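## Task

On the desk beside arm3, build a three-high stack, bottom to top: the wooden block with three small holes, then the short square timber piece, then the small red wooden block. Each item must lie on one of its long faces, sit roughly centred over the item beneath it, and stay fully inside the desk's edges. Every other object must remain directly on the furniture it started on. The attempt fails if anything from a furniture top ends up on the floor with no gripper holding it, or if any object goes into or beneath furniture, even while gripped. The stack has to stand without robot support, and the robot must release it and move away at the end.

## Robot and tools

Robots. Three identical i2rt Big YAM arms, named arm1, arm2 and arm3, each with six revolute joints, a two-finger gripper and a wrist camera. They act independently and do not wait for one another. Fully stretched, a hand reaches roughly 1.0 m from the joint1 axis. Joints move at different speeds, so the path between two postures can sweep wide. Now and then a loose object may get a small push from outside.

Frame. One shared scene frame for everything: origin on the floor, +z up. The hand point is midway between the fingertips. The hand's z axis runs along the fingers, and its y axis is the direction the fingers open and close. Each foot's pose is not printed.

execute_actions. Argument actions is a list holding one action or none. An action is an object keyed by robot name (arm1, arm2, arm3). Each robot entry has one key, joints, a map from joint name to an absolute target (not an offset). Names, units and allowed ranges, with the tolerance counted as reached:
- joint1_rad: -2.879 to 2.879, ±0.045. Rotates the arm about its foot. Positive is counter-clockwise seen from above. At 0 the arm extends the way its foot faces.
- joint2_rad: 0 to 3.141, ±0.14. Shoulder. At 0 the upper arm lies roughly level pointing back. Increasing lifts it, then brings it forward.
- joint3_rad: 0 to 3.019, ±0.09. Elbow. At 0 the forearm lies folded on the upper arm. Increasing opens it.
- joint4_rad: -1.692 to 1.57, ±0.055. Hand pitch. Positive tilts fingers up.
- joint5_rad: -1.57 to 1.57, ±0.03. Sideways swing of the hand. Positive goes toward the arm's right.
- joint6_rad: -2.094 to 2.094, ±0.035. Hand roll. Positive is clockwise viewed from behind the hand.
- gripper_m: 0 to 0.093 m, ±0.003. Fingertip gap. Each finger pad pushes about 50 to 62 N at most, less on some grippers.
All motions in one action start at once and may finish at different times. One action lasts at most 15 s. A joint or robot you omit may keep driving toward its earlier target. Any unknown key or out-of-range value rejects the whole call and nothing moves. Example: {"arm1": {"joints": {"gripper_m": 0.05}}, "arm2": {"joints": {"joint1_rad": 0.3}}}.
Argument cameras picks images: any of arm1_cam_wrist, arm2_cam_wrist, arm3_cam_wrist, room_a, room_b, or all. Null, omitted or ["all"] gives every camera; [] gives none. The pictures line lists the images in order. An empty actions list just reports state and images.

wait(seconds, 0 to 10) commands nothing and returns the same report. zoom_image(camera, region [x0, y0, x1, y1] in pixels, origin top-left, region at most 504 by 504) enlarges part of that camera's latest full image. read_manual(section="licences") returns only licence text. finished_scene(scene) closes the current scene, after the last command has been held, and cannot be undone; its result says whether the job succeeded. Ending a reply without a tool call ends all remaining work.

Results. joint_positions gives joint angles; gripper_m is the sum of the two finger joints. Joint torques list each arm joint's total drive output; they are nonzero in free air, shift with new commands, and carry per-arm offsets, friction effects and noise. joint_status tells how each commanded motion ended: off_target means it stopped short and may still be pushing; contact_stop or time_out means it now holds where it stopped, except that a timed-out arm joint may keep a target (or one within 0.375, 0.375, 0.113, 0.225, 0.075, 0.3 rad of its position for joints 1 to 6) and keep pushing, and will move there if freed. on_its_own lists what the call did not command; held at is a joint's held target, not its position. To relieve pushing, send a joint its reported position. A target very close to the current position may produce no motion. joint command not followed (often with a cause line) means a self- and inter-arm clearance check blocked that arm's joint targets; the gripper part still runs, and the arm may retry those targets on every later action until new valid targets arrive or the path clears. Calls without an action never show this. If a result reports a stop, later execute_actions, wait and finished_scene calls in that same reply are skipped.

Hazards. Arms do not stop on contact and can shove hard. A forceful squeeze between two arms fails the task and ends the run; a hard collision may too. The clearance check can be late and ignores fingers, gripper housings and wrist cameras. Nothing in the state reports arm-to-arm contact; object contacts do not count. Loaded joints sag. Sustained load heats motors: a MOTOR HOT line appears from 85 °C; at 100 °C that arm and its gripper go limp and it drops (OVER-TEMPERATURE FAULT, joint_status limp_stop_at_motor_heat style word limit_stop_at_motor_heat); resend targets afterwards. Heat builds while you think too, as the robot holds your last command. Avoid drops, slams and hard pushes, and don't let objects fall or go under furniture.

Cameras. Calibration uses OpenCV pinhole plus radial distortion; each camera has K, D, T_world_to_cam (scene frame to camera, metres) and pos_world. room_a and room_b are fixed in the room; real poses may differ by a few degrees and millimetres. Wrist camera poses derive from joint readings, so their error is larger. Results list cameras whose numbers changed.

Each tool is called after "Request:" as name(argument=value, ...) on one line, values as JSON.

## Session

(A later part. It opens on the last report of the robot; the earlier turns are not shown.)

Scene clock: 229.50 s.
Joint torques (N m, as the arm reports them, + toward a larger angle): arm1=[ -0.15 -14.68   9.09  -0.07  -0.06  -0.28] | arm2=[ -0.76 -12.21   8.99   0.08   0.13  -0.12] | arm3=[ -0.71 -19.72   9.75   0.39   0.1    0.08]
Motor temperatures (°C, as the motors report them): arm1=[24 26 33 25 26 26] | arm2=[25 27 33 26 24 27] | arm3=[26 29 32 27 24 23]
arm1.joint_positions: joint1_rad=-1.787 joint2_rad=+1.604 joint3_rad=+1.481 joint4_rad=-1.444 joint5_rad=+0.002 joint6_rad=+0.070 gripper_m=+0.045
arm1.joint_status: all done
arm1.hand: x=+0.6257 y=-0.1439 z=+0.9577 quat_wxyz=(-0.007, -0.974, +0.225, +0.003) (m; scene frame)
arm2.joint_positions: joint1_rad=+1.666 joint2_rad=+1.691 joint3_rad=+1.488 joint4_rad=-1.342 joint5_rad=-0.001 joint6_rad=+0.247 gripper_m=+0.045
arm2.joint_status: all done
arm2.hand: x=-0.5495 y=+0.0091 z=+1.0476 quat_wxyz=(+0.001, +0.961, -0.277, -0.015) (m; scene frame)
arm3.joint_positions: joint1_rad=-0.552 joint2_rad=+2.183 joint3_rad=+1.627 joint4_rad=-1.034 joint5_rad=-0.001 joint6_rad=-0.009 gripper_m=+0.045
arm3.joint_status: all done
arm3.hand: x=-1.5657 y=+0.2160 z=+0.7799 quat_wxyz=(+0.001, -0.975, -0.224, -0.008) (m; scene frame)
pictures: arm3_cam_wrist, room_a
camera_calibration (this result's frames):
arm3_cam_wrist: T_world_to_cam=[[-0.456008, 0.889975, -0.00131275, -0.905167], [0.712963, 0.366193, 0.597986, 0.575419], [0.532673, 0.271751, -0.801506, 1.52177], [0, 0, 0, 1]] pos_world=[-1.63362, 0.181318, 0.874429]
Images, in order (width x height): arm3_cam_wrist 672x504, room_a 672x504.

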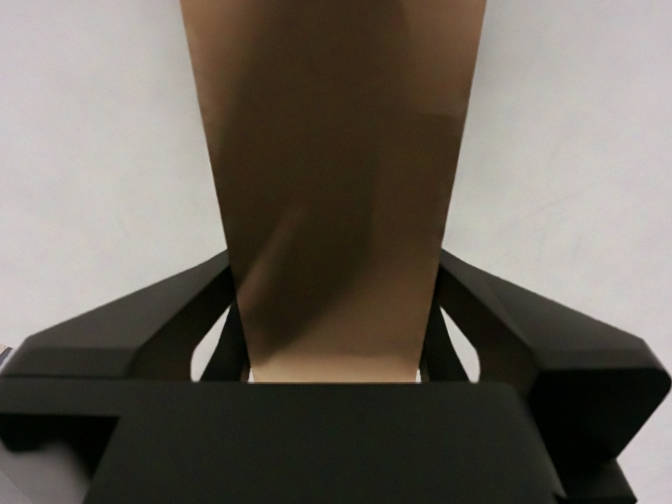

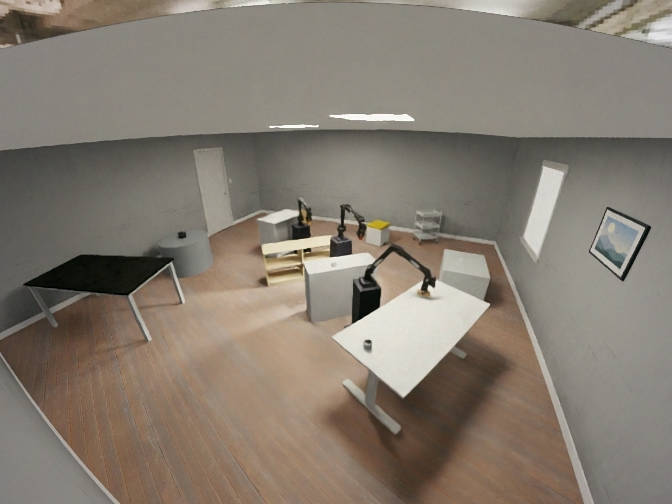

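Request:
execute_actions(actions=[{"arm1":{"joints":{"joint2_rad":2.029,"joint3_rad":1.245,"joint4_rad":-0.77}},"arm2":{"joints":{"joint2_rad":2.1,"joint3_rad":1.445,"joint4_rad":-0.89}},"arm3":{"joints":{"joint3_rad":1.562,"joint4_rad":-0.955}}}])

Scene clock: 241.47 s.
Joint torques (N m, as the arm reports them, + toward a larger angle): arm1=[  0.06 -17.76   6.96   0.34  -0.07  -0.28] | arm2=[ -0.6  -17.84   6.9    0.63   0.14  -0.14] | arm3=[ -0.67 -18.93   7.69   1.16   0.1    0.08]
Motor temperatures (°C, as the motors report them): arm1=[24 27 33 25 26 26] | arm2=[25 27 33 26 24 27] | arm3=[26 30 31 27 24 23]
arm1.joint_positions: joint1_rad=-1.787 joint2_rad=+2.036 joint3_rad=+1.216 joint4_rad=-0.777 joint5_rad=+0.002 joint6_rad=+0.070 gripper_m=+0.045
arm1.joint_status: all done
arm1.hand: x=+0.6007 y=-0.1391 z=+0.6573 quat_wxyz=(-0.009, -0.974, +0.224, -0.011) (m; scene frame)
arm2.joint_positions: joint1_rad=+1.666 joint2_rad=+2.116 joint3_rad=+1.437 joint4_rad=-0.900 joint5_rad=-0.001 joint6_rad=+0.247 gripper_m=+0.045
arm2.joint_status: all done
arm2.hand: x=-0.6047 y=+0.0265 z=+0.8058 quat_wxyz=(+0.002, +0.961, -0.277, +0.001) (m; scene frame)
arm3.joint_positions: joint1_rad=-0.552 joint2_rad=+2.179 joint3_rad=+1.555 joint4_rad=-0.968 joint5_rad=-0.001 joint6_rad=-0.009 gripper_m=+0.045
arm3.joint_status: all done
arm3.hand: x=-1.5511 y=+0.2229 z=+0.7594 quat_wxyz=(+0.001, -0.975, -0.224, -0.009) (m; scene frame)
pictures: arm1_cam_wrist, arm2_cam_wrist, arm3_cam_wrist, room_a, room_b
camera_calibration (this result's frames):
arm1_cam_wrist: T_world_to_cam=[[0.442235, 0.896596, -0.0232975, -0.124553], [0.728504, -0.343931, 0.592447, -0.868684], [0.523173, -0.278973, -0.805273, 0.299646], [0, 0, 0, 1]] pos_world=[0.531154, -0.103501, 0.753044]
arm2_cam_wrist: T_world_to_cam=[[0.525545, 0.850739, 0.00668485, 0.286133], [0.69335, -0.432845, 0.576117, -0.0243881], [0.493019, -0.29814, -0.81734, 1.08847], [0, 0, 0, 1]] pos_world=[-0.670102, 0.0705357, 0.901787]
arm3_cam_wrist: T_world_to_cam=[[-0.456007, 0.889975, -0.00139614, -0.90461], [0.711516, 0.365509, 0.600123, 0.570978], [0.534605, 0.272667, -0.799907, 1.49731], [0, 0, 0, 1]] pos_world=[-1.61924, 0.188117, 0.853787]
Images, in order (width x height): arm1_cam_wrist 672x504, arm2_cam_wrist 672x504, arm3_cam_wrist 672x504, room_a 672x504, room_b 672x504.

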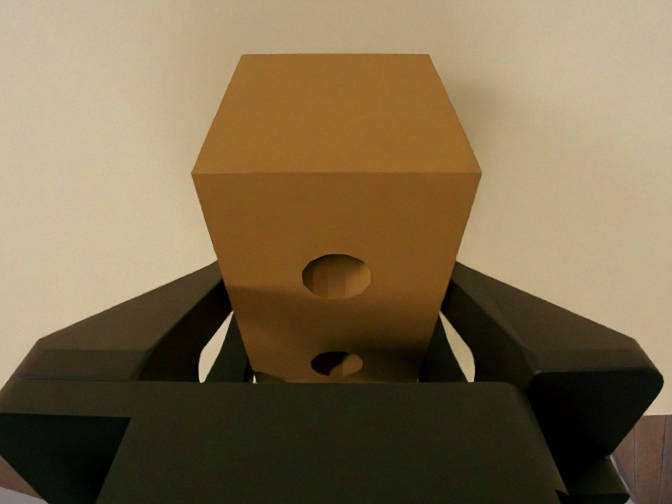

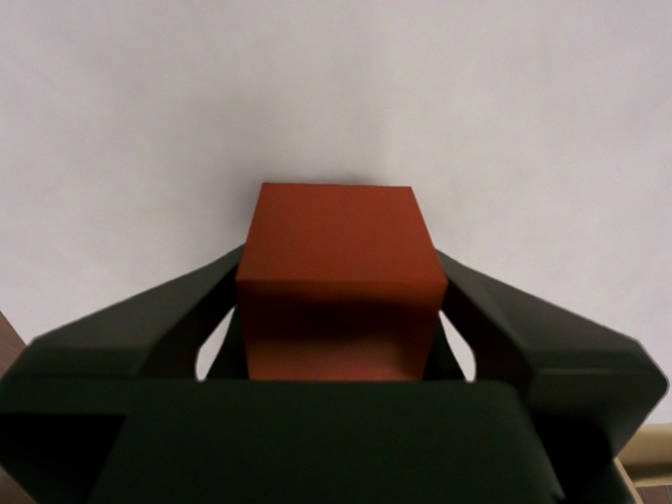

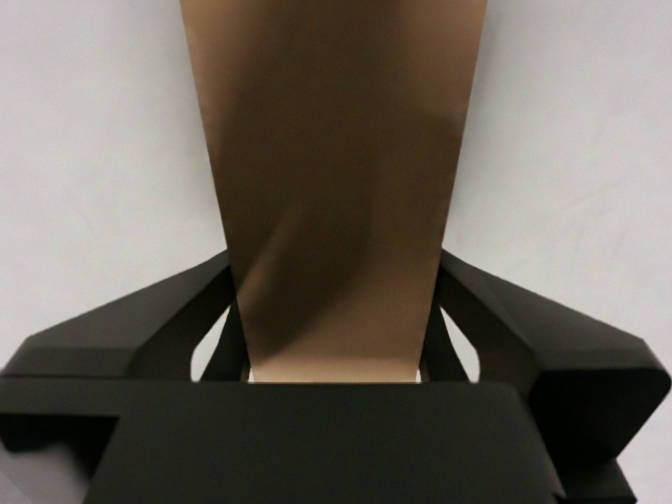

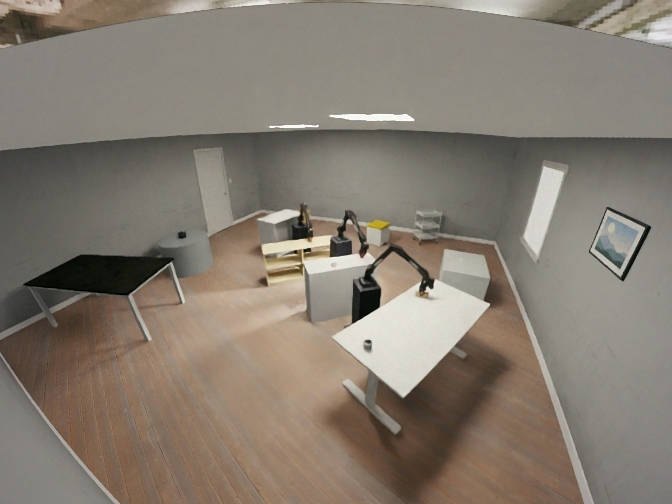

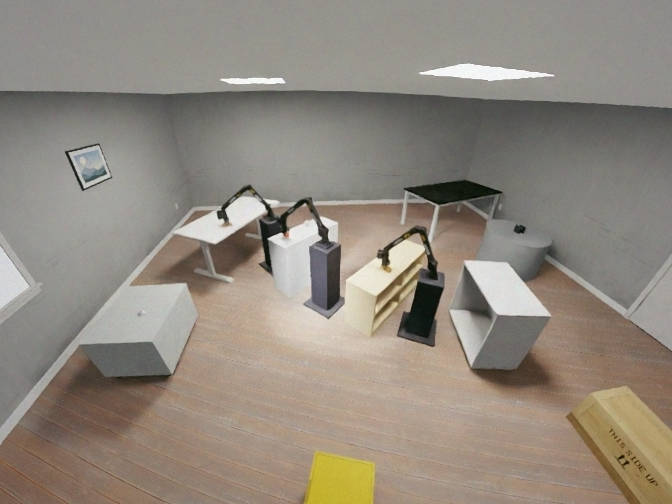

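Request:
execute_actions(actions=[{"arm1":{"joints":{"gripper_m":0.093}},"arm2":{"joints":{"joint3_rad":1.395,"joint4_rad":-0.845}},"arm3":{"joints":{"joint3_rad":1.53,"joint4_rad":-0.92}}}], cameras=["arm1_cam_wrist","arm2_cam_wrist","arm3_cam_wrist"])

Scene clock: 251.83 s.
Joint torques (N m, as the arm reports them, + toward a larger angle): arm1=[ -0.19 -17.64   7.     0.33  -0.07  -0.28] | arm2=[ -0.76 -17.42   5.61   0.7    0.14  -0.13] | arm3=[ -0.72 -18.45   6.59   1.29   0.1    0.08]
Motor temperatures (°C, as the motors report them): arm1=[24 27 32 25 26 26] | arm2=[25 27 33 26 24 27] | arm3=[26 30 31 27 24 23]
arm1.joint_positions: joint1_rad=-1.787 joint2_rad=+2.036 joint3_rad=+1.216 joint4_rad=-0.777 joint5_rad=+0.002 joint6_rad=+0.069 gripper_m=+0.093
arm1.joint_status: all done
arm1.hand: x=+0.6006 y=-0.1390 z=+0.6576 quat_wxyz=(-0.009, -0.974, +0.224, -0.011) (m; scene frame)
arm2.joint_positions: joint1_rad=+1.666 joint2_rad=+2.114 joint3_rad=+1.403 joint4_rad=-0.855 joint5_rad=-0.001 joint6_rad=+0.247 gripper_m=+0.045
arm2.joint_status: all done
arm2.hand: x=-0.5995 y=+0.0248 z=+0.7970 quat_wxyz=(+0.001, +0.961, -0.277, -0.005) (m; scene frame)
arm3.joint_positions: joint1_rad=-0.552 joint2_rad=+2.173 joint3_rad=+1.536 joint4_rad=-0.936 joint5_rad=-0.001 joint6_rad=-0.009 gripper_m=+0.045
arm3.joint_status: all done
arm3.hand: x=-1.5516 y=+0.2227 z=+0.7570 quat_wxyz=(-0.001, -0.975, -0.224, +0.001) (m; scene frame)
pictures: arm1_cam_wrist, arm2_cam_wrist, arm3_cam_wrist
camera_calibration (this result's frames):
arm1_cam_wrist: T_world_to_cam=[[0.441888, 0.896766, -0.0233641, -0.124261], [0.729055, -0.343828, 0.591829, -0.86868], [0.522699, -0.278556, -0.805725, 0.300682], [0, 0, 0, 1]] pos_world=[0.531059, -0.103486, 0.753474]
arm2_cam_wrist: T_world_to_cam=[[0.52563, 0.850705, 0.00380605, 0.287271], [0.699968, -0.435027, 0.566389, -0.0118468], [0.483486, -0.295047, -0.824129, 1.07779], [0, 0, 0, 1]] pos_world=[-0.663801, 0.0684612, 0.893854]
arm3_cam_wrist: T_world_to_cam=[[-0.456015, 0.889972, -0.000764669, -0.905121], [0.722339, 0.370623, 0.583837, 0.600861], [0.519882, 0.265686, -0.81187, 1.48351], [0, 0, 0, 1]] pos_world=[-1.61803, 0.18869, 0.852922]
Images, in order (width x height): arm1_cam_wrist 672x504, arm2_cam_wrist 672x504, arm3_cam_wrist 672x504.

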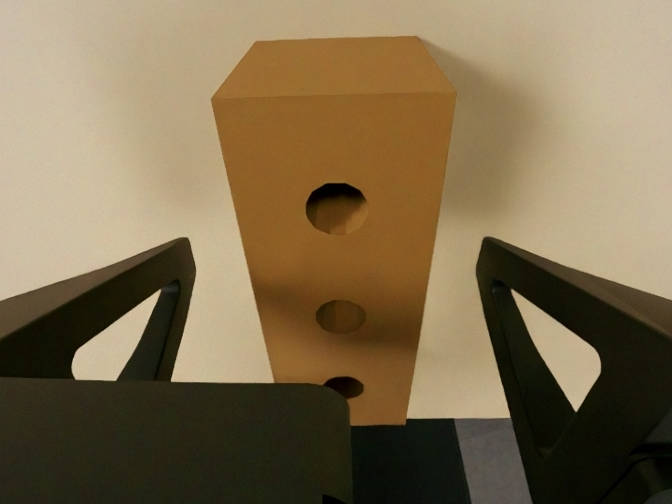

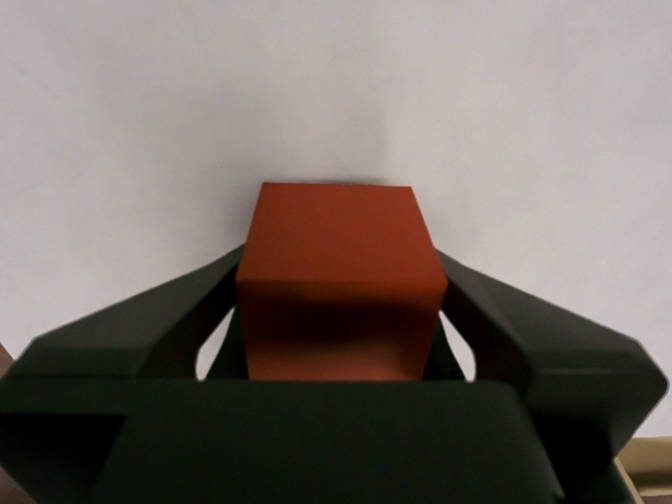

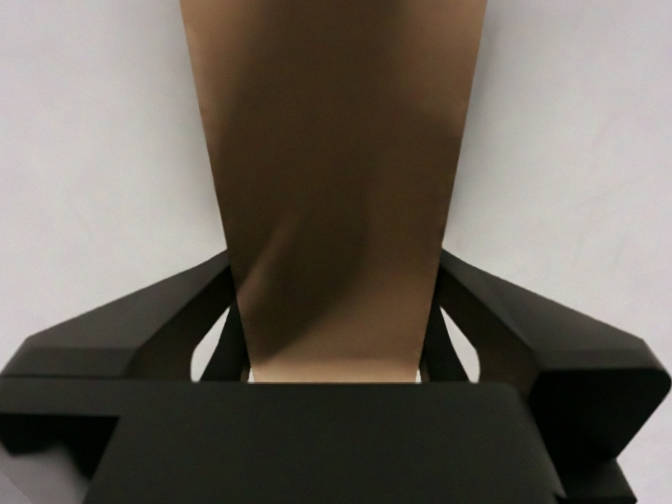

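Request:
execute_actions(actions=[{"arm1":{"joints":{"joint2_rad":1.5}},"arm2":{"joints":{"gripper_m":0.093}},"arm3":{"joints":{"gripper_m":0.093}}}], cameras=["arm2_cam_wrist","arm3_cam_wrist"])

Request:
execute_actions(actions=[{"arm1":{"joints":{"joint1_rad":0.3,"joint2_rad":0.8}},"arm2":{"joints":{"joint2_rad":1.75}},"arm3":{"joints":{"joint2_rad":1.75}}}], cameras=[])

Scene clock: 260.30 s.
Joint torques (N m, as the arm reports them, + toward a larger angle): arm1=[ -0.24 -12.66   9.47   1.24  -0.07  -0.28] | arm2=[ -0.58 -16.88   5.67   0.66   0.14  -0.13] | arm3=[ -0.65 -18.41   6.96   1.21   0.09   0.08]
Motor temperatures (°C, as the motors report them): arm1=[24 27 32 25 26 26] | arm2=[25 28 32 26 24 27] | arm3=[26 31 30 27 24 23]
arm1.joint_positions: joint1_rad=-1.787 joint2_rad=+1.488 joint3_rad=+1.227 joint4_rad=-0.775 joint5_rad=+0.002 joint6_rad=+0.069 gripper_m=+0.093
arm1.joint_status: all done
arm1.hand: x=+0.5603 y=-0.1177 z=+0.9474 quat_wxyz=(+0.035, -0.939, +0.219, +0.263) (m; scene frame)
arm2.joint_positions: joint1_rad=+1.666 joint2_rad=+2.114 joint3_rad=+1.403 joint4_rad=-0.855 joint5_rad=-0.001 joint6_rad=+0.247 gripper_m=+0.093
arm2.joint_status: all done
arm2.hand: x=-0.5995 y=+0.0248 z=+0.7970 quat_wxyz=(+0.001, +0.961, -0.277, -0.005) (m; scene frame)
arm3.joint_positions: joint1_rad=-0.552 joint2_rad=+2.173 joint3_rad=+1.531 joint4_rad=-0.934 joint5_rad=-0.001 joint6_rad=-0.009 gripper_m=+0.093
arm3.joint_status: all done
arm3.hand: x=-1.5499 y=+0.2235 z=+0.7555 quat_wxyz=(-0.001, -0.975, -0.224, -0.001) (m; scene frame)
pictures: arm2_cam_wrist, arm3_cam_wrist
camera_calibration (this result's frames):
arm2_cam_wrist: T_world_to_cam=[[0.52563, 0.850705, 0.00380605, 0.287271], [0.699968, -0.435027, 0.566389, -0.0118468], [0.483486, -0.295047, -0.824129, 1.07779], [0, 0, 0, 1]] pos_world=[-0.663801, 0.0684612, 0.893854]
arm3_cam_wrist: T_world_to_cam=[[-0.455675, 0.890146, -0.000859492, -0.904503], [0.720865, 0.369585, 0.586311, 0.596307], [0.52222, 0.266548, -0.810085, 1.48326], [0, 0, 0, 1]] pos_world=[-1.61661, 0.189392, 0.851171]
Images, in order (width x height): arm2_cam_wrist 672x504, arm3_cam_wrist 672x504.

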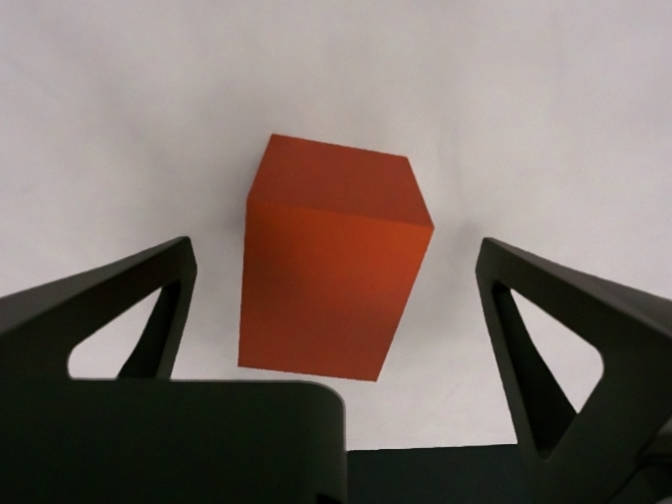

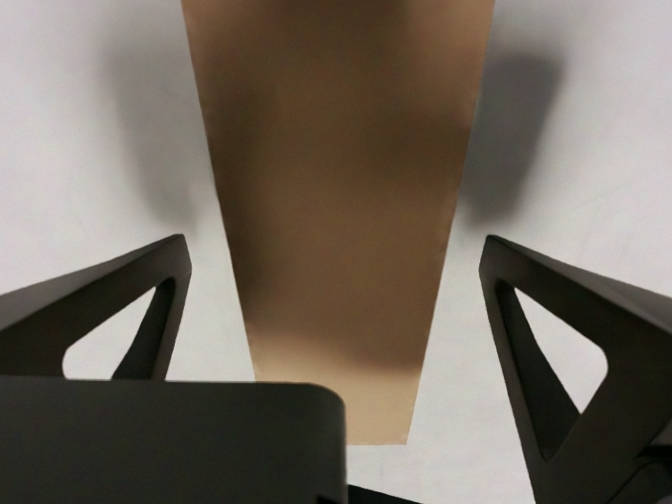

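Scene clock: 262.33 s.
Joint torques (N m, as the arm reports them, + toward a larger angle): arm1=[-0.42 -2.95  9.97  1.71  0.02 -0.27] | arm2=[ -0.78 -11.69   8.13   1.17   0.12  -0.14] | arm3=[ -0.63 -12.69  10.76   1.76   0.09   0.08]
Motor temperatures (°C, as the motors report them): arm1=[24 27 32 25 26 26] | arm2=[25 27 32 26 24 27] | arm3=[26 30 30 27 24 23]
arm1.joint_positions: joint1_rad=+0.294 joint2_rad=+0.805 joint3_rad=+1.227 joint4_rad=-0.774 joint5_rad=-0.001 joint6_rad=+0.068 gripper_m=+0.093
arm1.joint_status: all done
arm1.hand: x=+1.1236 y=-0.7050 z=+1.2706 quat_wxyz=(-0.444, -0.558, -0.596, +0.370) (m; scene frame)
arm2.joint_positions: joint1_rad=+1.666 joint2_rad=+1.727 joint3_rad=+1.395 joint4_rad=-0.852 joint5_rad=-0.001 joint6_rad=+0.247 gripper_m=+0.093
arm2.joint_status: all done
arm2.hand: x=-0.6323 y=+0.0361 z=+1.0144 quat_wxyz=(-0.005, +0.942, -0.272, -0.195) (m; scene frame)
arm3.joint_positions: joint1_rad=-0.552 joint2_rad=+1.741 joint3_rad=+1.513 joint4_rad=-0.932 joint5_rad=-0.001 joint6_rad=-0.009 gripper_m=+0.093
arm3.joint_status: all done
arm3.hand: x=-1.5729 y=+0.2128 z=+1.0065 quat_wxyz=(-0.045, -0.954, -0.219, +0.201) (m; scene frame)
pictures: none
No camera images: the call's "cameras" was empty. Leave "cameras" out to get every camera's image.

Request:
execute_actions(actions=[{"arm2":{"joints":{"joint1_rad":-1.145,"joint2_rad":1.95,"joint3_rad":1.795,"joint4_rad":-0.957,"joint6_rad":0.467}},"arm3":{"joints":{"joint1_rad":1.308,"joint2_rad":2.0,"joint3_rad":1.72,"joint4_rad":-1.235,"joint6_rad":-0.16}}}], cameras=["arm3_cam_wrist"])

Scene clock: 279.93 s.
Joint torques (N m, as the arm reports them, + toward a larger angle): arm1=[-0.32 -2.98  9.78  1.71  0.02 -0.26] | arm2=[ -0.38 -17.87   9.96   0.64   0.05  -0.02] | arm3=[ -1.96 -17.84  11.32   0.23   0.06  -0.11]
Motor temperatures (°C, as the motors report them): arm1=[24 26 33 25 26 26] | arm2=[25 27 33 26 24 27] | arm3=[26 30 32 27 24 23]
arm1.joint_positions: joint1_rad=+0.294 joint2_rad=+0.805 joint3_rad=+1.227 joint4_rad=-0.774 joint5_rad=-0.001 joint6_rad=+0.068 gripper_m=+0.093
arm1.joint_status: not commanded
arm1.hand: x=+1.1236 y=-0.7050 z=+1.2706 quat_wxyz=(-0.444, -0.558, -0.596, +0.370) (m; scene frame)
arm2.joint_positions: joint1_rad=-1.147 joint2_rad=+1.962 joint3_rad=+1.774 joint4_rad=-0.947 joint5_rad=+0.001 joint6_rad=+0.460 gripper_m=+0.093
arm2.joint_status: all done
arm2.hand: x=+0.6478 y=-0.1422 z=+1.0266 quat_wxyz=(-0.208, -0.217, -0.953, -0.049) (m; scene frame)
arm3.joint_positions: joint1_rad=+1.318 joint2_rad=+2.027 joint3_rad=+1.687 joint4_rad=-1.223 joint5_rad=-0.001 joint6_rad=-0.151 gripper_m=+0.093
arm3.joint_status: all done
arm3.hand: x=-0.5971 y=+0.0281 z=+0.8909 quat_wxyz=(-0.002, -0.333, -0.943, +0.003) (m; scene frame)
pictures: arm3_cam_wrist
camera_calibration (this result's frames):
arm3_cam_wrist: T_world_to_cam=[[-0.610694, -0.791853, 0.00459449, -0.346471], [-0.643395, 0.499566, 0.580067, -0.910425], [-0.461623, 0.351287, -0.814556, 0.561645], [0, 0, 0, 1]] pos_world=[-0.538083, -0.0168359, 0.98719]
Images, in order (width x height): arm3_cam_wrist 672x504.

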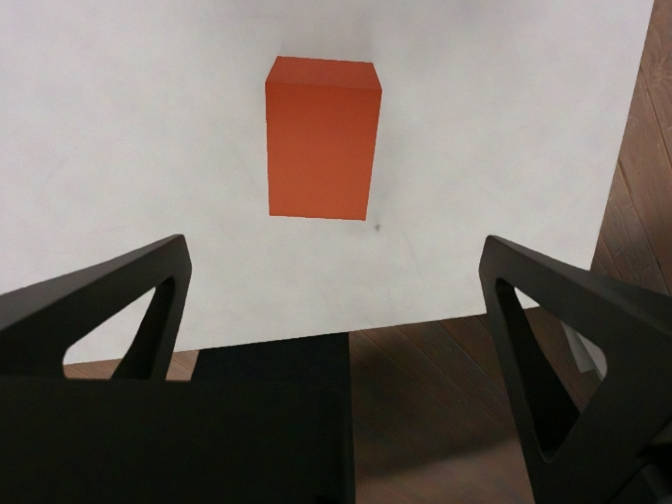

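Request:
execute_actions(actions=[{"arm2":{"joints":{"joint2_rad":2.385,"joint3_rad":1.81}},"arm3":{"joints":{"joint2_rad":2.15,"joint3_rad":1.685,"joint4_rad":-1.055}}}], cameras=["arm2_cam_wrist","arm3_cam_wrist"])

Scene clock: 295.13 s.
Joint torques (N m, as the arm reports them, + toward a larger angle): arm1=[-0.34 -2.97  9.79  1.71  0.02 -0.26] | arm2=[  0.06 -19.6    7.82   0.16   0.06  -0.03] | arm3=[ -1.94 -16.89   8.99   1.18   0.06  -0.11]
Motor temperatures (°C, as the motors report them): arm1=[24 26 34 25 26 26] | arm2=[25 28 35 26 24 27] | arm3=[26 31 32 27 24 23]
arm1.joint_positions: joint1_rad=+0.294 joint2_rad=+0.805 joint3_rad=+1.227 joint4_rad=-0.774 joint5_rad=-0.001 joint6_rad=+0.068 gripper_m=+0.093
arm1.joint_status: not commanded
arm1.hand: x=+1.1236 y=-0.7050 z=+1.2706 quat_wxyz=(-0.444, -0.558, -0.596, +0.370) (m; scene frame)
arm2.joint_positions: joint1_rad=-1.147 joint2_rad=+2.389 joint3_rad=+1.796 joint4_rad=-0.954 joint5_rad=+0.001 joint6_rad=+0.460 gripper_m=+0.093
arm2.joint_status: all done
arm2.hand: x=+0.6053 y=-0.1429 z=+0.7468 quat_wxyz=(-0.009, -0.222, -0.975, -0.001) (m; scene frame)
arm3.joint_positions: joint1_rad=+1.318 joint2_rad=+2.163 joint3_rad=+1.672 joint4_rad=-1.068 joint5_rad=-0.001 joint6_rad=-0.151 gripper_m=+0.093
arm3.joint_status: all done
arm3.hand: x=-0.5852 y=+0.0146 z=+0.8049 quat_wxyz=(-0.005, -0.333, -0.943, +0.004) (m; scene frame)
pictures: arm2_cam_wrist, arm3_cam_wrist
camera_calibration (this result's frames):
arm2_cam_wrist: T_world_to_cam=[[-0.424618, -0.905369, 0.00269912, 0.121955], [-0.749908, 0.353374, 0.559254, 0.0959059], [-0.507285, 0.235445, -0.828992, 1.08361], [0, 0, 0, 1]] pos_world=[0.673402, -0.178606, 0.844336]
arm3_cam_wrist: T_world_to_cam=[[-0.610698, -0.791845, 0.00544511, -0.350124], [-0.645339, 0.501669, 0.576078, -0.844075], [-0.458896, 0.348296, -0.817377, 0.505698], [0, 0, 0, 1]] pos_world=[-0.526472, -0.0299297, 0.901505]
Images, in order (width x height): arm2_cam_wrist 672x504, arm3_cam_wrist 672x504.

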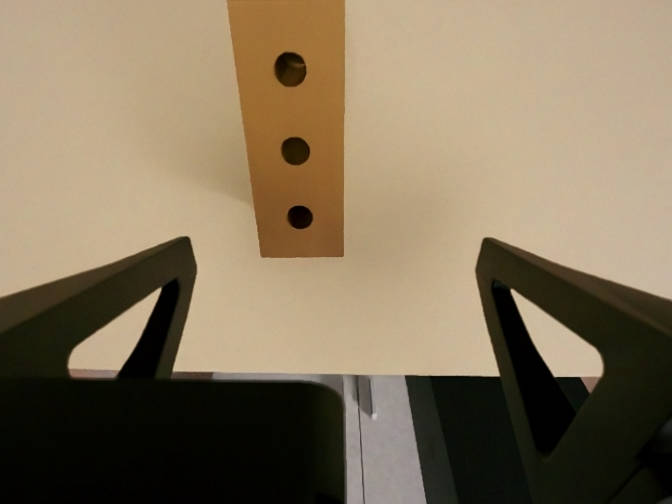

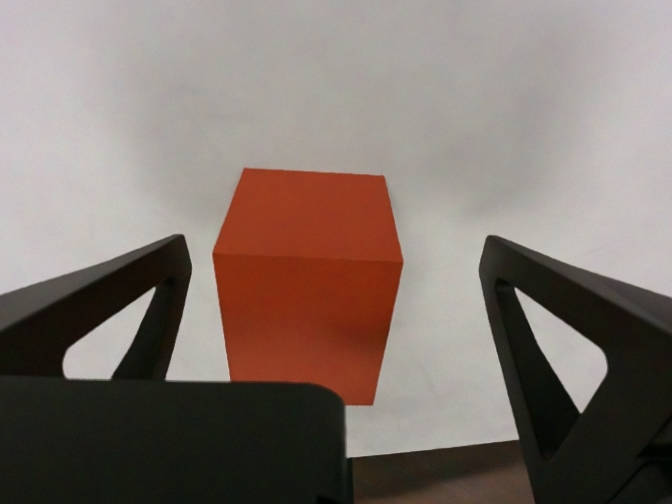

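Request:
execute_actions(actions=[{"arm2":{"joints":{"joint1_rad":-1.12,"joint2_rad":2.57,"joint3_rad":1.915,"joint4_rad":-0.89}},"arm3":{"joints":{"gripper_m":0.025}}}], cameras=["arm2_cam_wrist"])

Scene clock: 305.37 s.
Joint torques (N m, as the arm reports them, + toward a larger angle): arm1=[-0.34 -2.94  9.78  1.71  0.02 -0.27] | arm2=[ -0.56 -19.73   8.08   0.46   0.08  -0.01] | arm3=[ -1.97 -17.6    8.91   1.18   0.08  -0.11]
Motor temperatures (°C, as the motors report them): arm1=[24 26 34 25 26 26] | arm2=[25 29 34 26 24 27] | arm3=[26 31 32 27 24 23]
arm1.joint_positions: joint1_rad=+0.294 joint2_rad=+0.805 joint3_rad=+1.227 joint4_rad=-0.774 joint5_rad=-0.001 joint6_rad=+0.068 gripper_m=+0.093
arm1.joint_status: not commanded
arm1.hand: x=+1.1236 y=-0.7050 z=+1.2706 quat_wxyz=(-0.444, -0.558, -0.596, +0.370) (m; scene frame)
arm2.joint_positions: joint1_rad=-1.120 joint2_rad=+2.563 joint3_rad=+1.892 joint4_rad=-0.893 joint5_rad=+0.001 joint6_rad=+0.460 gripper_m=+0.093
arm2.joint_status: all done
arm2.hand: x=+0.6143 y=-0.1245 z=+0.6638 quat_wxyz=(-0.001, -0.208, -0.978, +0.001) (m; scene frame)
arm3.joint_positions: joint1_rad=+1.318 joint2_rad=+2.163 joint3_rad=+1.672 joint4_rad=-1.068 joint5_rad=-0.001 joint6_rad=-0.151 gripper_m=+0.045
arm3.joint_status: gripper_m off_target (ended at +0.045, target +0.025)
arm3.hand: x=-0.5851 y=+0.0146 z=+0.8049 quat_wxyz=(-0.005, -0.333, -0.943, +0.004) (m; scene frame)
pictures: arm2_cam_wrist
camera_calibration (this result's frames):
arm2_cam_wrist: T_world_to_cam=[[-0.399853, -0.916529, 0.00957178, 0.121512], [-0.750139, 0.333228, 0.571183, 0.132323], [-0.526696, 0.221209, -0.820767, 1.01973], [0, 0, 0, 1]] pos_world=[0.684936, -0.158298, 0.760218]
Images, in order (width x height): arm2_cam_wrist 672x504.

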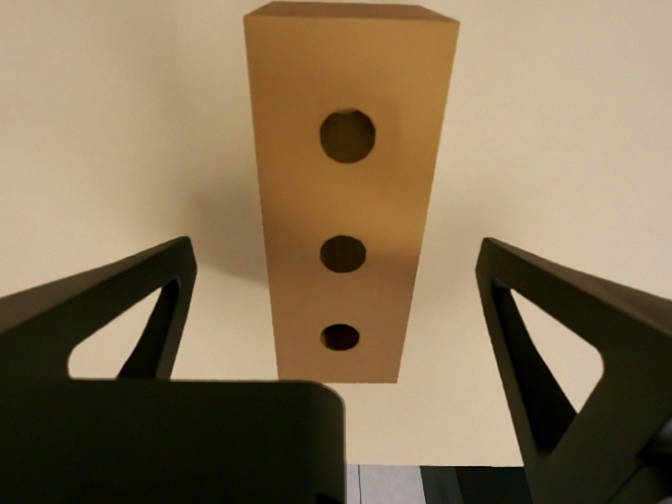

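Request:
execute_actions(actions=[{"arm2":{"joints":{"joint2_rad":2.63,"joint3_rad":1.935,"joint4_rad":-0.855}},"arm3":{"joints":{"joint2_rad":1.8,"joint4_rad":-1.4}}}], cameras=["arm2_cam_wrist"])

Scene clock: 311.37 s.
Joint torques (N m, as the arm reports them, + toward a larger angle): arm1=[-0.31 -2.97  9.78  1.71  0.02 -0.26] | arm2=[ -0.17 -17.97   8.91   0.59   0.06  -0.01] | arm3=[ -2.   -14.03  10.78   0.34   0.08  -0.11]
Motor temperatures (°C, as the motors report them): arm1=[24 25 34 25 26 26] | arm2=[25 29 34 26 24 27] | arm3=[26 31 32 27 24 23]
arm1.joint_positions: joint1_rad=+0.294 joint2_rad=+0.805 joint3_rad=+1.227 joint4_rad=-0.774 joint5_rad=-0.001 joint6_rad=+0.068 gripper_m=+0.093
arm1.joint_status: not commanded
arm1.hand: x=+1.1236 y=-0.7050 z=+1.2706 quat_wxyz=(-0.444, -0.558, -0.596, +0.370) (m; scene frame)
arm2.joint_positions: joint1_rad=-1.120 joint2_rad=+2.599 joint3_rad=+1.898 joint4_rad=-0.864 joint5_rad=+0.001 joint6_rad=+0.460 gripper_m=+0.093
arm2.joint_status: all done
arm2.hand: x=+0.6120 y=-0.1246 z=+0.6422 quat_wxyz=(-0.001, -0.208, -0.978, +0.001) (m; scene frame)
arm3.joint_positions: joint1_rad=+1.318 joint2_rad=+1.797 joint3_rad=+1.664 joint4_rad=-1.389 joint5_rad=-0.001 joint6_rad=-0.151 gripper_m=+0.045
arm3.joint_status: all done
arm3.hand: x=-0.6291 y=+0.0637 z=+1.0117 quat_wxyz=(-0.021, -0.333, -0.943, +0.012) (m; scene frame)
pictures: arm2_cam_wrist
camera_calibration (this result's frames):
arm2_cam_wrist: T_world_to_cam=[[-0.399846, -0.916529, 0.00990479, 0.120471], [-0.749704, 0.333245, 0.571745, 0.142309], [-0.527321, 0.221184, -0.820372, 1.00094], [0, 0, 0, 1]] pos_world=[0.682675, -0.1584, 0.738583]
Images, in order (width x height): arm2_cam_wrist 672x504.

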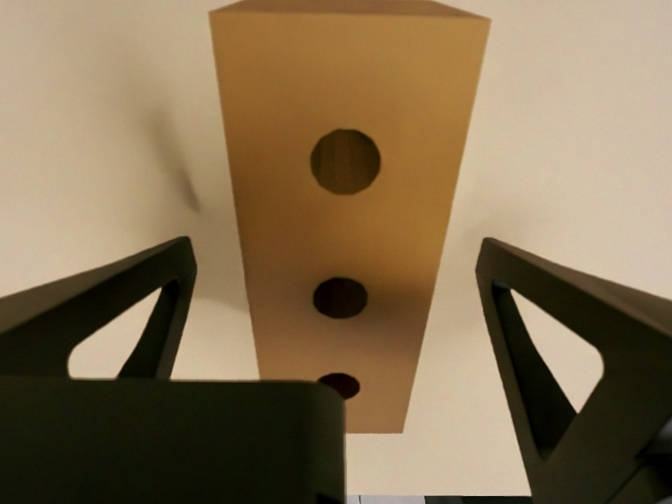

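Request:
execute_actions(actions=[{"arm2":{"joints":{"gripper_m":0.03}},"arm3":{"joints":{"joint1_rad":-1.55,"joint6_rad":0}}}], cameras=[])

Request:
execute_actions(actions=[{"arm2":{"joints":{"joint2_rad":2.0,"joint3_rad":1.8,"joint4_rad":-1.35}},"arm3":{"joints":{"joint2_rad":2.13,"joint3_rad":1.66,"joint4_rad":-1.04}}}], cameras=["arm2_cam_wrist","arm3_cam_wrist","room_a"])

Scene clock: 325.97 s.
Joint torques (N m, as the arm reports them, + toward a larger angle): arm1=[-0.3  -2.95  9.79  1.7   0.02 -0.26] | arm2=[  0.04 -17.86   8.94   0.64   0.07  -0.02] | arm3=[  0.32 -14.12  10.75   0.33  -0.04   0.09]
Motor temperatures (°C, as the motors report them): arm1=[24 25 35 25 26 26] | arm2=[25 29 34 26 24 27] | arm3=[26 30 32 27 24 23]
arm1.joint_positions: joint1_rad=+0.294 joint2_rad=+0.805 joint3_rad=+1.227 joint4_rad=-0.774 joint5_rad=-0.001 joint6_rad=+0.068 gripper_m=+0.093
arm1.joint_status: not commanded
arm1.hand: x=+1.1236 y=-0.7050 z=+1.2706 quat_wxyz=(-0.444, -0.558, -0.596, +0.370) (m; scene frame)
arm2.joint_positions: joint1_rad=-1.120 joint2_rad=+2.599 joint3_rad=+1.898 joint4_rad=-0.864 joint5_rad=+0.001 joint6_rad=+0.461 gripper_m=+0.044
arm2.joint_status: gripper_m off_target (ended at +0.044, target +0.030)
arm2.hand: x=+0.6121 y=-0.1246 z=+0.6422 quat_wxyz=(-0.001, -0.209, -0.978, +0.001) (m; scene frame)
arm3.joint_positions: joint1_rad=-1.558 joint2_rad=+1.805 joint3_rad=+1.664 joint4_rad=-1.389 joint5_rad=+0.002 joint6_rad=-0.010 gripper_m=+0.045
arm3.joint_status: all done
arm3.hand: x=-1.4857 y=+0.7813 z=+1.0083 quat_wxyz=(+0.005, -0.962, +0.273, +0.020) (m; scene frame)
pictures: none
No camera images: the call's "cameras" was empty. Leave "cameras" out to get every camera's image.

Scene clock: 327.90 s.
Joint torques (N m, as the arm reports them, + toward a larger angle): arm1=[-0.3  -2.93  9.77  1.71  0.02 -0.27] | arm2=[ -0.19 -16.89   8.68   0.01   0.08  -0.03] | arm3=[ -0.07 -19.49   9.87   1.14  -0.03   0.09]
Motor temperatures (°C, as the motors report them): arm1=[24 25 35 25 26 26] | arm2=[25 29 34 26 24 27] | arm3=[26 31 32 27 24 23]
arm1.joint_positions: joint1_rad=+0.294 joint2_rad=+0.805 joint3_rad=+1.227 joint4_rad=-0.774 joint5_rad=-0.001 joint6_rad=+0.068 gripper_m=+0.093
arm1.joint_status: not commanded
arm1.hand: x=+1.1236 y=-0.7050 z=+1.2706 quat_wxyz=(-0.444, -0.558, -0.596, +0.370) (m; scene frame)
arm2.joint_positions: joint1_rad=-1.120 joint2_rad=+1.999 joint3_rad=+1.791 joint4_rad=-1.342 joint5_rad=+0.001 joint6_rad=+0.461 gripper_m=+0.044
arm2.joint_status: all done
arm2.hand: x=+0.5590 y=-0.1266 z=+0.9886 quat_wxyz=(-0.008, -0.209, -0.978, -0.001) (m; scene frame)
arm3.joint_positions: joint1_rad=-1.558 joint2_rad=+2.172 joint3_rad=+1.633 joint4_rad=-1.053 joint5_rad=+0.002 joint6_rad=-0.010 gripper_m=+0.045
arm3.joint_status: all done
arm3.hand: x=-1.5290 y=+0.8079 z=+0.7870 quat_wxyz=(-0.003, -0.962, +0.273, -0.010) (m; scene frame)
pictures: arm2_cam_wrist, arm3_cam_wrist, room_a
camera_calibration (this result's frames):
arm2_cam_wrist: T_world_to_cam=[[-0.400288, -0.916383, 0.00340455, 0.100749], [-0.757997, 0.333186, 0.560739, -0.079295], [-0.514986, 0.221876, -0.827986, 1.25836], [0, 0, 0, 1]] pos_world=[0.628262, -0.160456, 1.08603]
arm3_cam_wrist: T_world_to_cam=[[0.506926, 0.861989, -0.000489996, 0.0791608], [0.688598, -0.404614, 0.601764, 0.910764], [0.518516, -0.305387, -0.798674, 1.78951], [0, 0, 0, 1]] pos_world=[-1.59517, 0.846767, 0.881211]
Images, in order (width x height): arm2_cam_wrist 672x504, arm3_cam_wrist 672x504, room_a 672x504.

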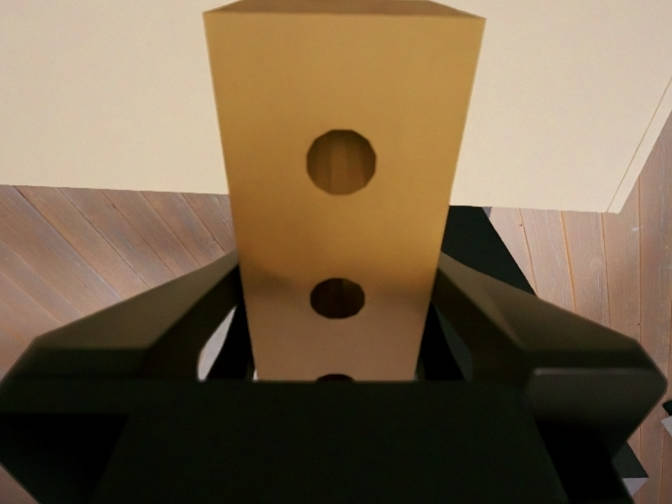

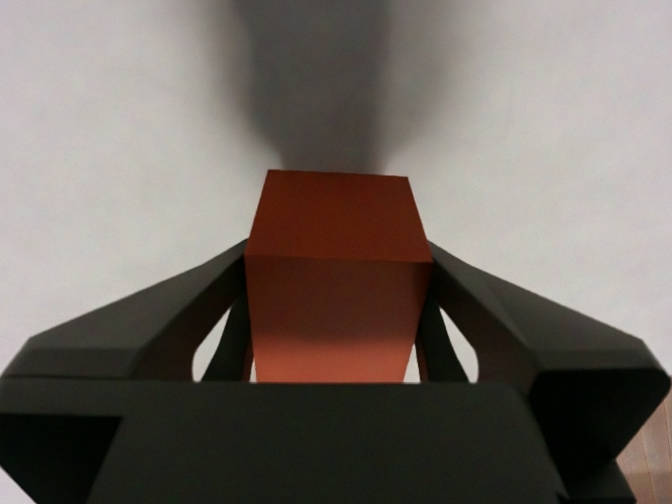

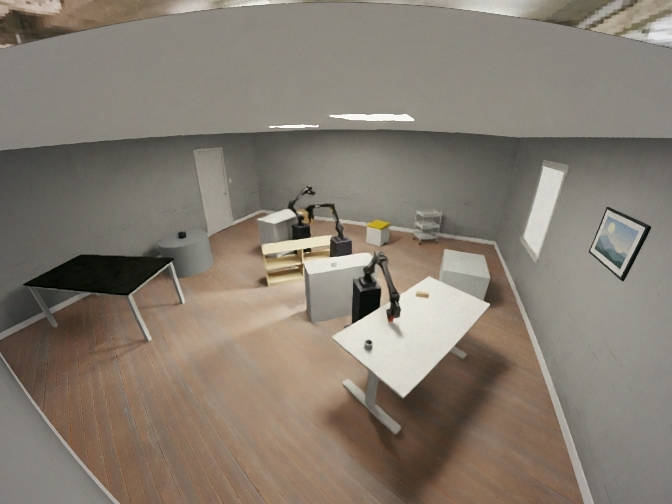

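Request:
execute_actions(actions=[{"arm2":{"joints":{"joint1_rad":1.533,"joint6_rad":0.115,"joint2_rad":1.9,"joint3_rad":1.55,"joint4_rad":-1.21}},"arm3":{"joints":{"joint3_rad":1.562,"joint4_rad":-0.95}}}], cameras=[])

Scene clock: 338.10 s.
Joint torques (N m, as the arm reports them, + toward a larger angle): arm1=[-0.34 -2.92  9.78  1.71  0.03 -0.26] | arm2=[ -0.73 -16.23   6.94   0.15   0.17  -0.12] | arm3=[ -0.09 -18.95   7.97   1.17  -0.02   0.09]
Motor temperatures (°C, as the motors report them): arm1=[24 25 35 25 26 26] | arm2=[25 29 34 26 24 27] | arm3=[26 31 32 27 24 23]
arm1.joint_positions: joint1_rad=+0.294 joint2_rad=+0.805 joint3_rad=+1.227 joint4_rad=-0.774 joint5_rad=-0.001 joint6_rad=+0.068 gripper_m=+0.093
arm1.joint_status: not commanded
arm1.hand: x=+1.1236 y=-0.7050 z=+1.2706 quat_wxyz=(-0.444, -0.558, -0.596, +0.370) (m; scene frame)
arm2.joint_positions: joint1_rad=+1.537 joint2_rad=+1.913 joint3_rad=+1.560 joint4_rad=-1.207 joint5_rad=-0.003 joint6_rad=+0.120 gripper_m=+0.044
arm2.joint_status: all done
arm2.hand: x=-0.5791 y=+0.0954 z=+0.9591 quat_wxyz=(+0.001, +0.960, -0.278, -0.008) (m; scene frame)
arm3.joint_positions: joint1_rad=-1.558 joint2_rad=+2.167 joint3_rad=+1.553 joint4_rad=-0.963 joint5_rad=+0.002 joint6_rad=-0.010 gripper_m=+0.045
arm3.joint_status: all done
arm3.hand: x=-1.5178 y=+0.8007 z=+0.7644 quat_wxyz=(-0.001, -0.962, +0.273, -0.003) (m; scene frame)
pictures: none
No camera images: the call's "cameras" was empty. Leave "cameras" out to get every camera's image.

Request:
execute_actions(actions=[{"arm2":{"joints":{"joint2_rad":2.09,"joint3_rad":1.41,"joint4_rad":-0.862}},"arm3":{"joints":{"gripper_m":0.093}}}], cameras=["arm2_cam_wrist","arm3_cam_wrist"])

Scene clock: 344.27 s.
Joint torques (N m, as the arm reports them, + toward a larger angle): arm1=[-0.37 -2.94  9.77  1.71  0.02 -0.27] | arm2=[ -0.4  -17.05   6.97   0.65   0.14  -0.13] | arm3=[ -0.11 -18.79   7.98   1.19  -0.02   0.09]
Motor temperatures (°C, as the motors report them): arm1=[24 25 35 25 26 26] | arm2=[25 29 34 26 24 27] | arm3=[26 31 32 27 24 23]
arm1.joint_positions: joint1_rad=+0.294 joint2_rad=+0.805 joint3_rad=+1.227 joint4_rad=-0.774 joint5_rad=-0.001 joint6_rad=+0.068 gripper_m=+0.093
arm1.joint_status: not commanded
arm1.hand: x=+1.1236 y=-0.7050 z=+1.2706 quat_wxyz=(-0.444, -0.558, -0.596, +0.370) (m; scene frame)
arm2.joint_positions: joint1_rad=+1.537 joint2_rad=+2.111 joint3_rad=+1.401 joint4_rad=-0.872 joint5_rad=-0.002 joint6_rad=+0.120 gripper_m=+0.044
arm2.joint_status: all done
arm2.hand: x=-0.5685 y=+0.0901 z=+0.7977 quat_wxyz=(+0.003, +0.960, -0.278, +0.003) (m; scene frame)
arm3.joint_positions: joint1_rad=-1.558 joint2_rad=+2.167 joint3_rad=+1.553 joint4_rad=-0.963 joint5_rad=+0.002 joint6_rad=-0.010 gripper_m=+0.093
arm3.joint_status: all done
arm3.hand: x=-1.5178 y=+0.8007 z=+0.7644 quat_wxyz=(-0.001, -0.962, +0.273, -0.003) (m; scene frame)
pictures: arm2_cam_wrist, arm3_cam_wrist
camera_calibration (this result's frames):
arm2_cam_wrist: T_world_to_cam=[[0.527146, 0.849758, 0.00536965, 0.215178], [0.690983, -0.432312, 0.579352, -0.0211923], [0.49463, -0.301693, -0.81506, 1.08238], [0, 0, 0, 1]] pos_world=[-0.634164, 0.134535, 0.893326]
arm3_cam_wrist: T_world_to_cam=[[0.506962, 0.861968, -0.0000133509, 0.0793544], [0.696072, -0.409382, 0.589822, 0.937973], [0.508402, -0.299027, -0.807533, 1.74979], [0, 0, 0, 1]] pos_world=[-1.58272, 0.838823, 0.859778]
Images, in order (width x height): arm2_cam_wrist 672x504, arm3_cam_wrist 672x504.

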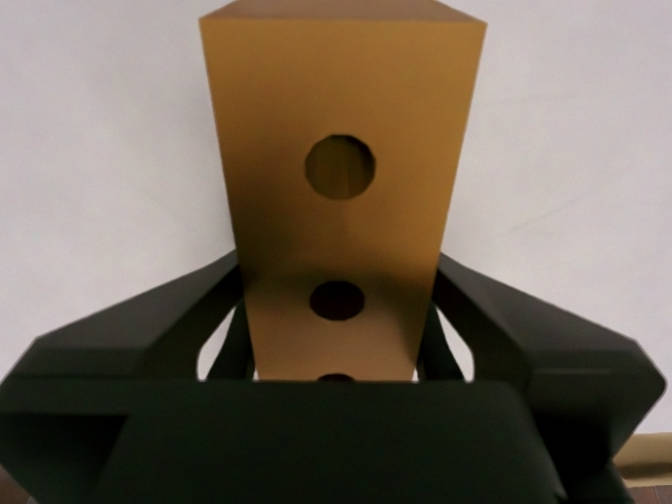

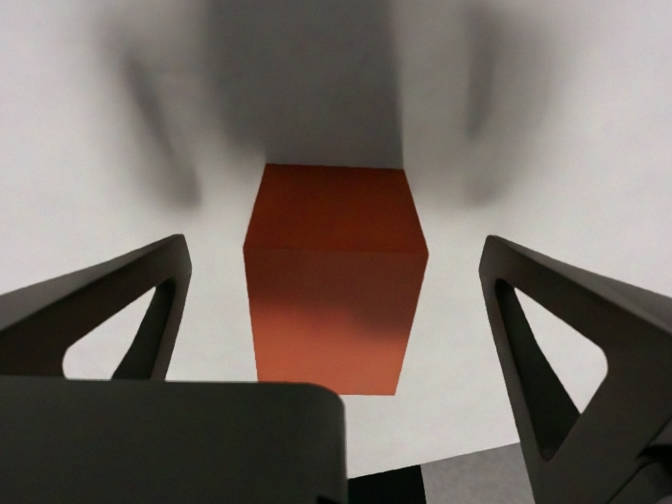

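Request:
execute_actions(actions=[{"arm2":{"joints":{"joint3_rad":1.355,"joint4_rad":-0.81}},"arm3":{"joints":{"joint2_rad":1.8}}}], cameras=[])

Request:
execute_actions(actions=[{"arm2":{"joints":{"gripper_m":0.093}},"arm3":{"joints":{"joint1_rad":0.3,"joint4_rad":-1.2}}}], cameras=["arm2_cam_wrist"])

Scene clock: 352.03 s.
Joint torques (N m, as the arm reports them, + toward a larger angle): arm1=[-0.34 -3.    9.77  1.72  0.02 -0.27] | arm2=[ -0.52 -16.42   4.94   0.77   0.13  -0.13] | arm3=[ -0.12 -13.98  10.5    1.84  -0.03   0.09]
Motor temperatures (°C, as the motors report them): arm1=[24 25 35 25 26 26] | arm2=[25 29 33 26 24 27] | arm3=[26 31 32 27 24 23]
arm1.joint_positions: joint1_rad=+0.294 joint2_rad=+0.805 joint3_rad=+1.227 joint4_rad=-0.774 joint5_rad=-0.001 joint6_rad=+0.068 gripper_m=+0.093
arm1.joint_status: not commanded
arm1.hand: x=+1.1236 y=-0.7050 z=+1.2706 quat_wxyz=(-0.444, -0.558, -0.596, +0.370) (m; scene frame)
arm2.joint_positions: joint1_rad=+1.537 joint2_rad=+2.102 joint3_rad=+1.369 joint4_rad=-0.822 joint5_rad=-0.002 joint6_rad=+0.120 gripper_m=+0.044
arm2.joint_status: all done
arm2.hand: x=-0.5673 y=+0.0895 z=+0.7936 quat_wxyz=(+0.000, +0.960, -0.278, -0.011) (m; scene frame)
arm3.joint_positions: joint1_rad=-1.558 joint2_rad=+1.790 joint3_rad=+1.546 joint4_rad=-0.962 joint5_rad=+0.002 joint6_rad=-0.010 gripper_m=+0.093
arm3.joint_status: all done
arm3.hand: x=-1.5407 y=+0.8160 z=+0.9884 quat_wxyz=(+0.051, -0.946, +0.269, +0.175) (m; scene frame)
pictures: none
No camera images: the call's "cameras" was empty. Leave "cameras" out to get every camera's image.

Scene clock: 354.00 s.
Joint torques (N m, as the arm reports them, + toward a larger angle): arm1=[-0.33 -2.97  9.78  1.69  0.02 -0.26] | arm2=[ -0.55 -16.59   4.98   0.77   0.13  -0.13] | arm3=[ -1.23 -13.74  10.34   0.47   0.07   0.08]
Motor temperatures (°C, as the motors report them): arm1=[24 25 35 25 26 26] | arm2=[25 29 33 26 24 27] | arm3=[26 31 32 27 24 23]
arm1.joint_positions: joint1_rad=+0.294 joint2_rad=+0.805 joint3_rad=+1.227 joint4_rad=-0.774 joint5_rad=-0.001 joint6_rad=+0.068 gripper_m=+0.093
arm1.joint_status: not commanded
arm1.hand: x=+1.1236 y=-0.7050 z=+1.2706 quat_wxyz=(-0.444, -0.558, -0.596, +0.370) (m; scene frame)
arm2.joint_positions: joint1_rad=+1.537 joint2_rad=+2.102 joint3_rad=+1.369 joint4_rad=-0.821 joint5_rad=-0.002 joint6_rad=+0.120 gripper_m=+0.093
arm2.joint_status: all done
arm2.hand: x=-0.5676 y=+0.0897 z=+0.7936 quat_wxyz=(+0.000, +0.960, -0.278, -0.011) (m; scene frame)
arm3.joint_positions: joint1_rad=+0.308 joint2_rad=+1.798 joint3_rad=+1.546 joint4_rad=-1.188 joint5_rad=-0.001 joint6_rad=-0.009 gripper_m=+0.093
arm3.joint_status: all done
arm3.hand: x=-1.1622 y=-0.0753 z=+0.9709 quat_wxyz=(-0.040, -0.791, -0.609, +0.054) (m; scene frame)
pictures: arm2_cam_wrist
camera_calibration (this result's frames):
arm2_cam_wrist: T_world_to_cam=[[0.527317, 0.849666, 0.00209156, 0.217805], [0.706, -0.439522, 0.555324, 0.00856779], [0.472759, -0.291355, -0.831632, 1.07833], [0, 0, 0, 1]] pos_world=[-0.630689, 0.132879, 0.891556]
Images, in order (width x height): arm2_cam_wrist 672x504.

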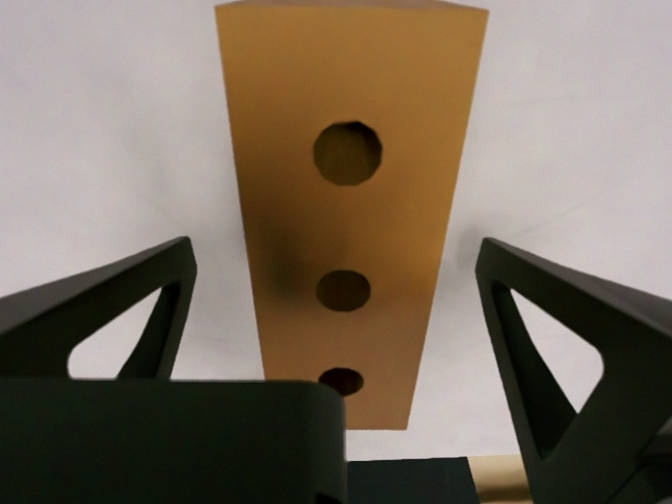

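Request:
execute_actions(actions=[{"arm2":{"joints":{"joint2_rad":1.6}}}], cameras=[])

Request:
execute_actions(actions=[{"arm2":{"joints":{"joint1_rad":0,"joint2_rad":1.0}},"arm3":{"joints":{"joint1_rad":1.42,"joint2_rad":1.965,"joint3_rad":1.635,"joint4_rad":-1.18,"joint6_rad":-0.17}}}], cameras=["arm3_cam_wrist"])

Scene clock: 364.30 s.
Joint torques (N m, as the arm reports them, + toward a larger angle): arm1=[-0.33 -2.98  9.77  1.71  0.02 -0.27] | arm2=[ -0.59 -11.27   8.72   1.45   0.14  -0.13] | arm3=[ -1.82 -13.5   10.25   0.48   0.06   0.08]
Motor temperatures (°C, as the motors report them): arm1=[24 25 35 25 26 26] | arm2=[25 29 33 26 24 27] | arm3=[26 31 32 27 24 23]
arm1.joint_positions: joint1_rad=+0.294 joint2_rad=+0.805 joint3_rad=+1.227 joint4_rad=-0.774 joint5_rad=-0.001 joint6_rad=+0.068 gripper_m=+0.093
arm1.joint_status: not commanded
arm1.hand: x=+1.1236 y=-0.7050 z=+1.2706 quat_wxyz=(-0.444, -0.558, -0.596, +0.370) (m; scene frame)
arm2.joint_positions: joint1_rad=+1.537 joint2_rad=+1.580 joint3_rad=+1.355 joint4_rad=-0.816 joint5_rad=-0.002 joint6_rad=+0.120 gripper_m=+0.093
arm2.joint_status: all done
arm2.hand: x=-0.5926 y=+0.1025 z=+1.0833 quat_wxyz=(-0.040, +0.926, -0.269, -0.261) (m; scene frame)
arm3.joint_positions: joint1_rad=+0.308 joint2_rad=+1.798 joint3_rad=+1.546 joint4_rad=-1.188 joint5_rad=-0.001 joint6_rad=-0.009 gripper_m=+0.093
arm3.joint_status: not commanded
arm3.hand: x=-1.1622 y=-0.0753 z=+0.9709 quat_wxyz=(-0.040, -0.791, -0.609, +0.054) (m; scene frame)
pictures: none
No camera images: the call's "cameras" was empty. Leave "cameras" out to get every camera's image.

Scene clock: 366.07 s.
Joint torques (N m, as the arm reports them, + toward a larger angle): arm1=[-0.36 -2.99  9.78  1.7   0.02 -0.26] | arm2=[ 0.14 -4.32  9.19  1.86  0.03 -0.14] | arm3=[ -1.9  -17.19  11.28   0.78   0.1   -0.11]
Motor temperatures (°C, as the motors report them): arm1=[24 25 35 25 26 26] | arm2=[25 29 33 26 24 27] | arm3=[26 31 32 27 24 23]
arm1.joint_positions: joint1_rad=+0.294 joint2_rad=+0.805 joint3_rad=+1.227 joint4_rad=-0.774 joint5_rad=-0.001 joint6_rad=+0.068 gripper_m=+0.093
arm1.joint_status: not commanded
arm1.hand: x=+1.1236 y=-0.7050 z=+1.2706 quat_wxyz=(-0.444, -0.558, -0.596, +0.370) (m; scene frame)
arm2.joint_positions: joint1_rad=+0.000 joint2_rad=+0.997 joint3_rad=+1.355 joint4_rad=-0.815 joint5_rad=+0.001 joint6_rad=+0.120 gripper_m=+0.093
arm2.joint_status: all done
arm2.hand: x=+0.1223 y=+0.2634 z=+1.3793 quat_wxyz=(-0.422, +0.421, -0.738, -0.317) (m; scene frame)
arm3.joint_positions: joint1_rad=+1.429 joint2_rad=+1.988 joint3_rad=+1.599 joint4_rad=-1.183 joint5_rad=-0.002 joint6_rad=-0.160 gripper_m=+0.093
arm3.joint_status: all done
arm3.hand: x=-0.5650 y=+0.0908 z=+0.8821 quat_wxyz=(+0.001, -0.275, -0.961, +0.000) (m; scene frame)
pictures: arm3_cam_wrist
camera_calibration (this result's frames):
arm3_cam_wrist: T_world_to_cam=[[-0.510385, -0.859944, 0.00188532, -0.211916], [-0.695689, 0.414185, 0.586914, -0.943795], [-0.505494, 0.29824, -0.809647, 0.522903], [0, 0, 0, 1]] pos_world=[-0.500423, 0.0527186, 0.977693]
Images, in order (width x height): arm3_cam_wrist 672x504.

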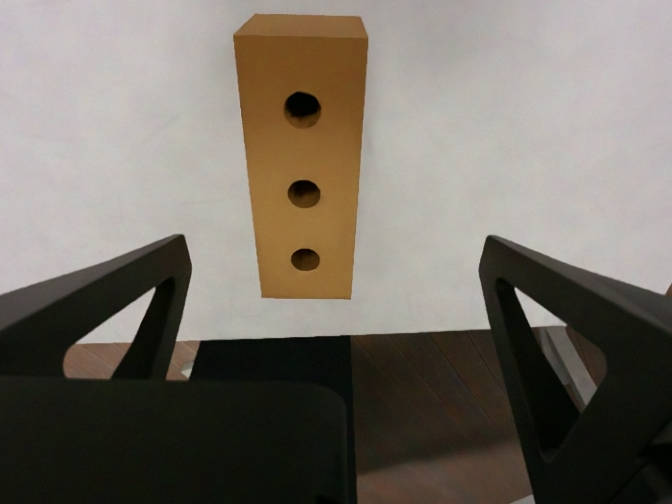

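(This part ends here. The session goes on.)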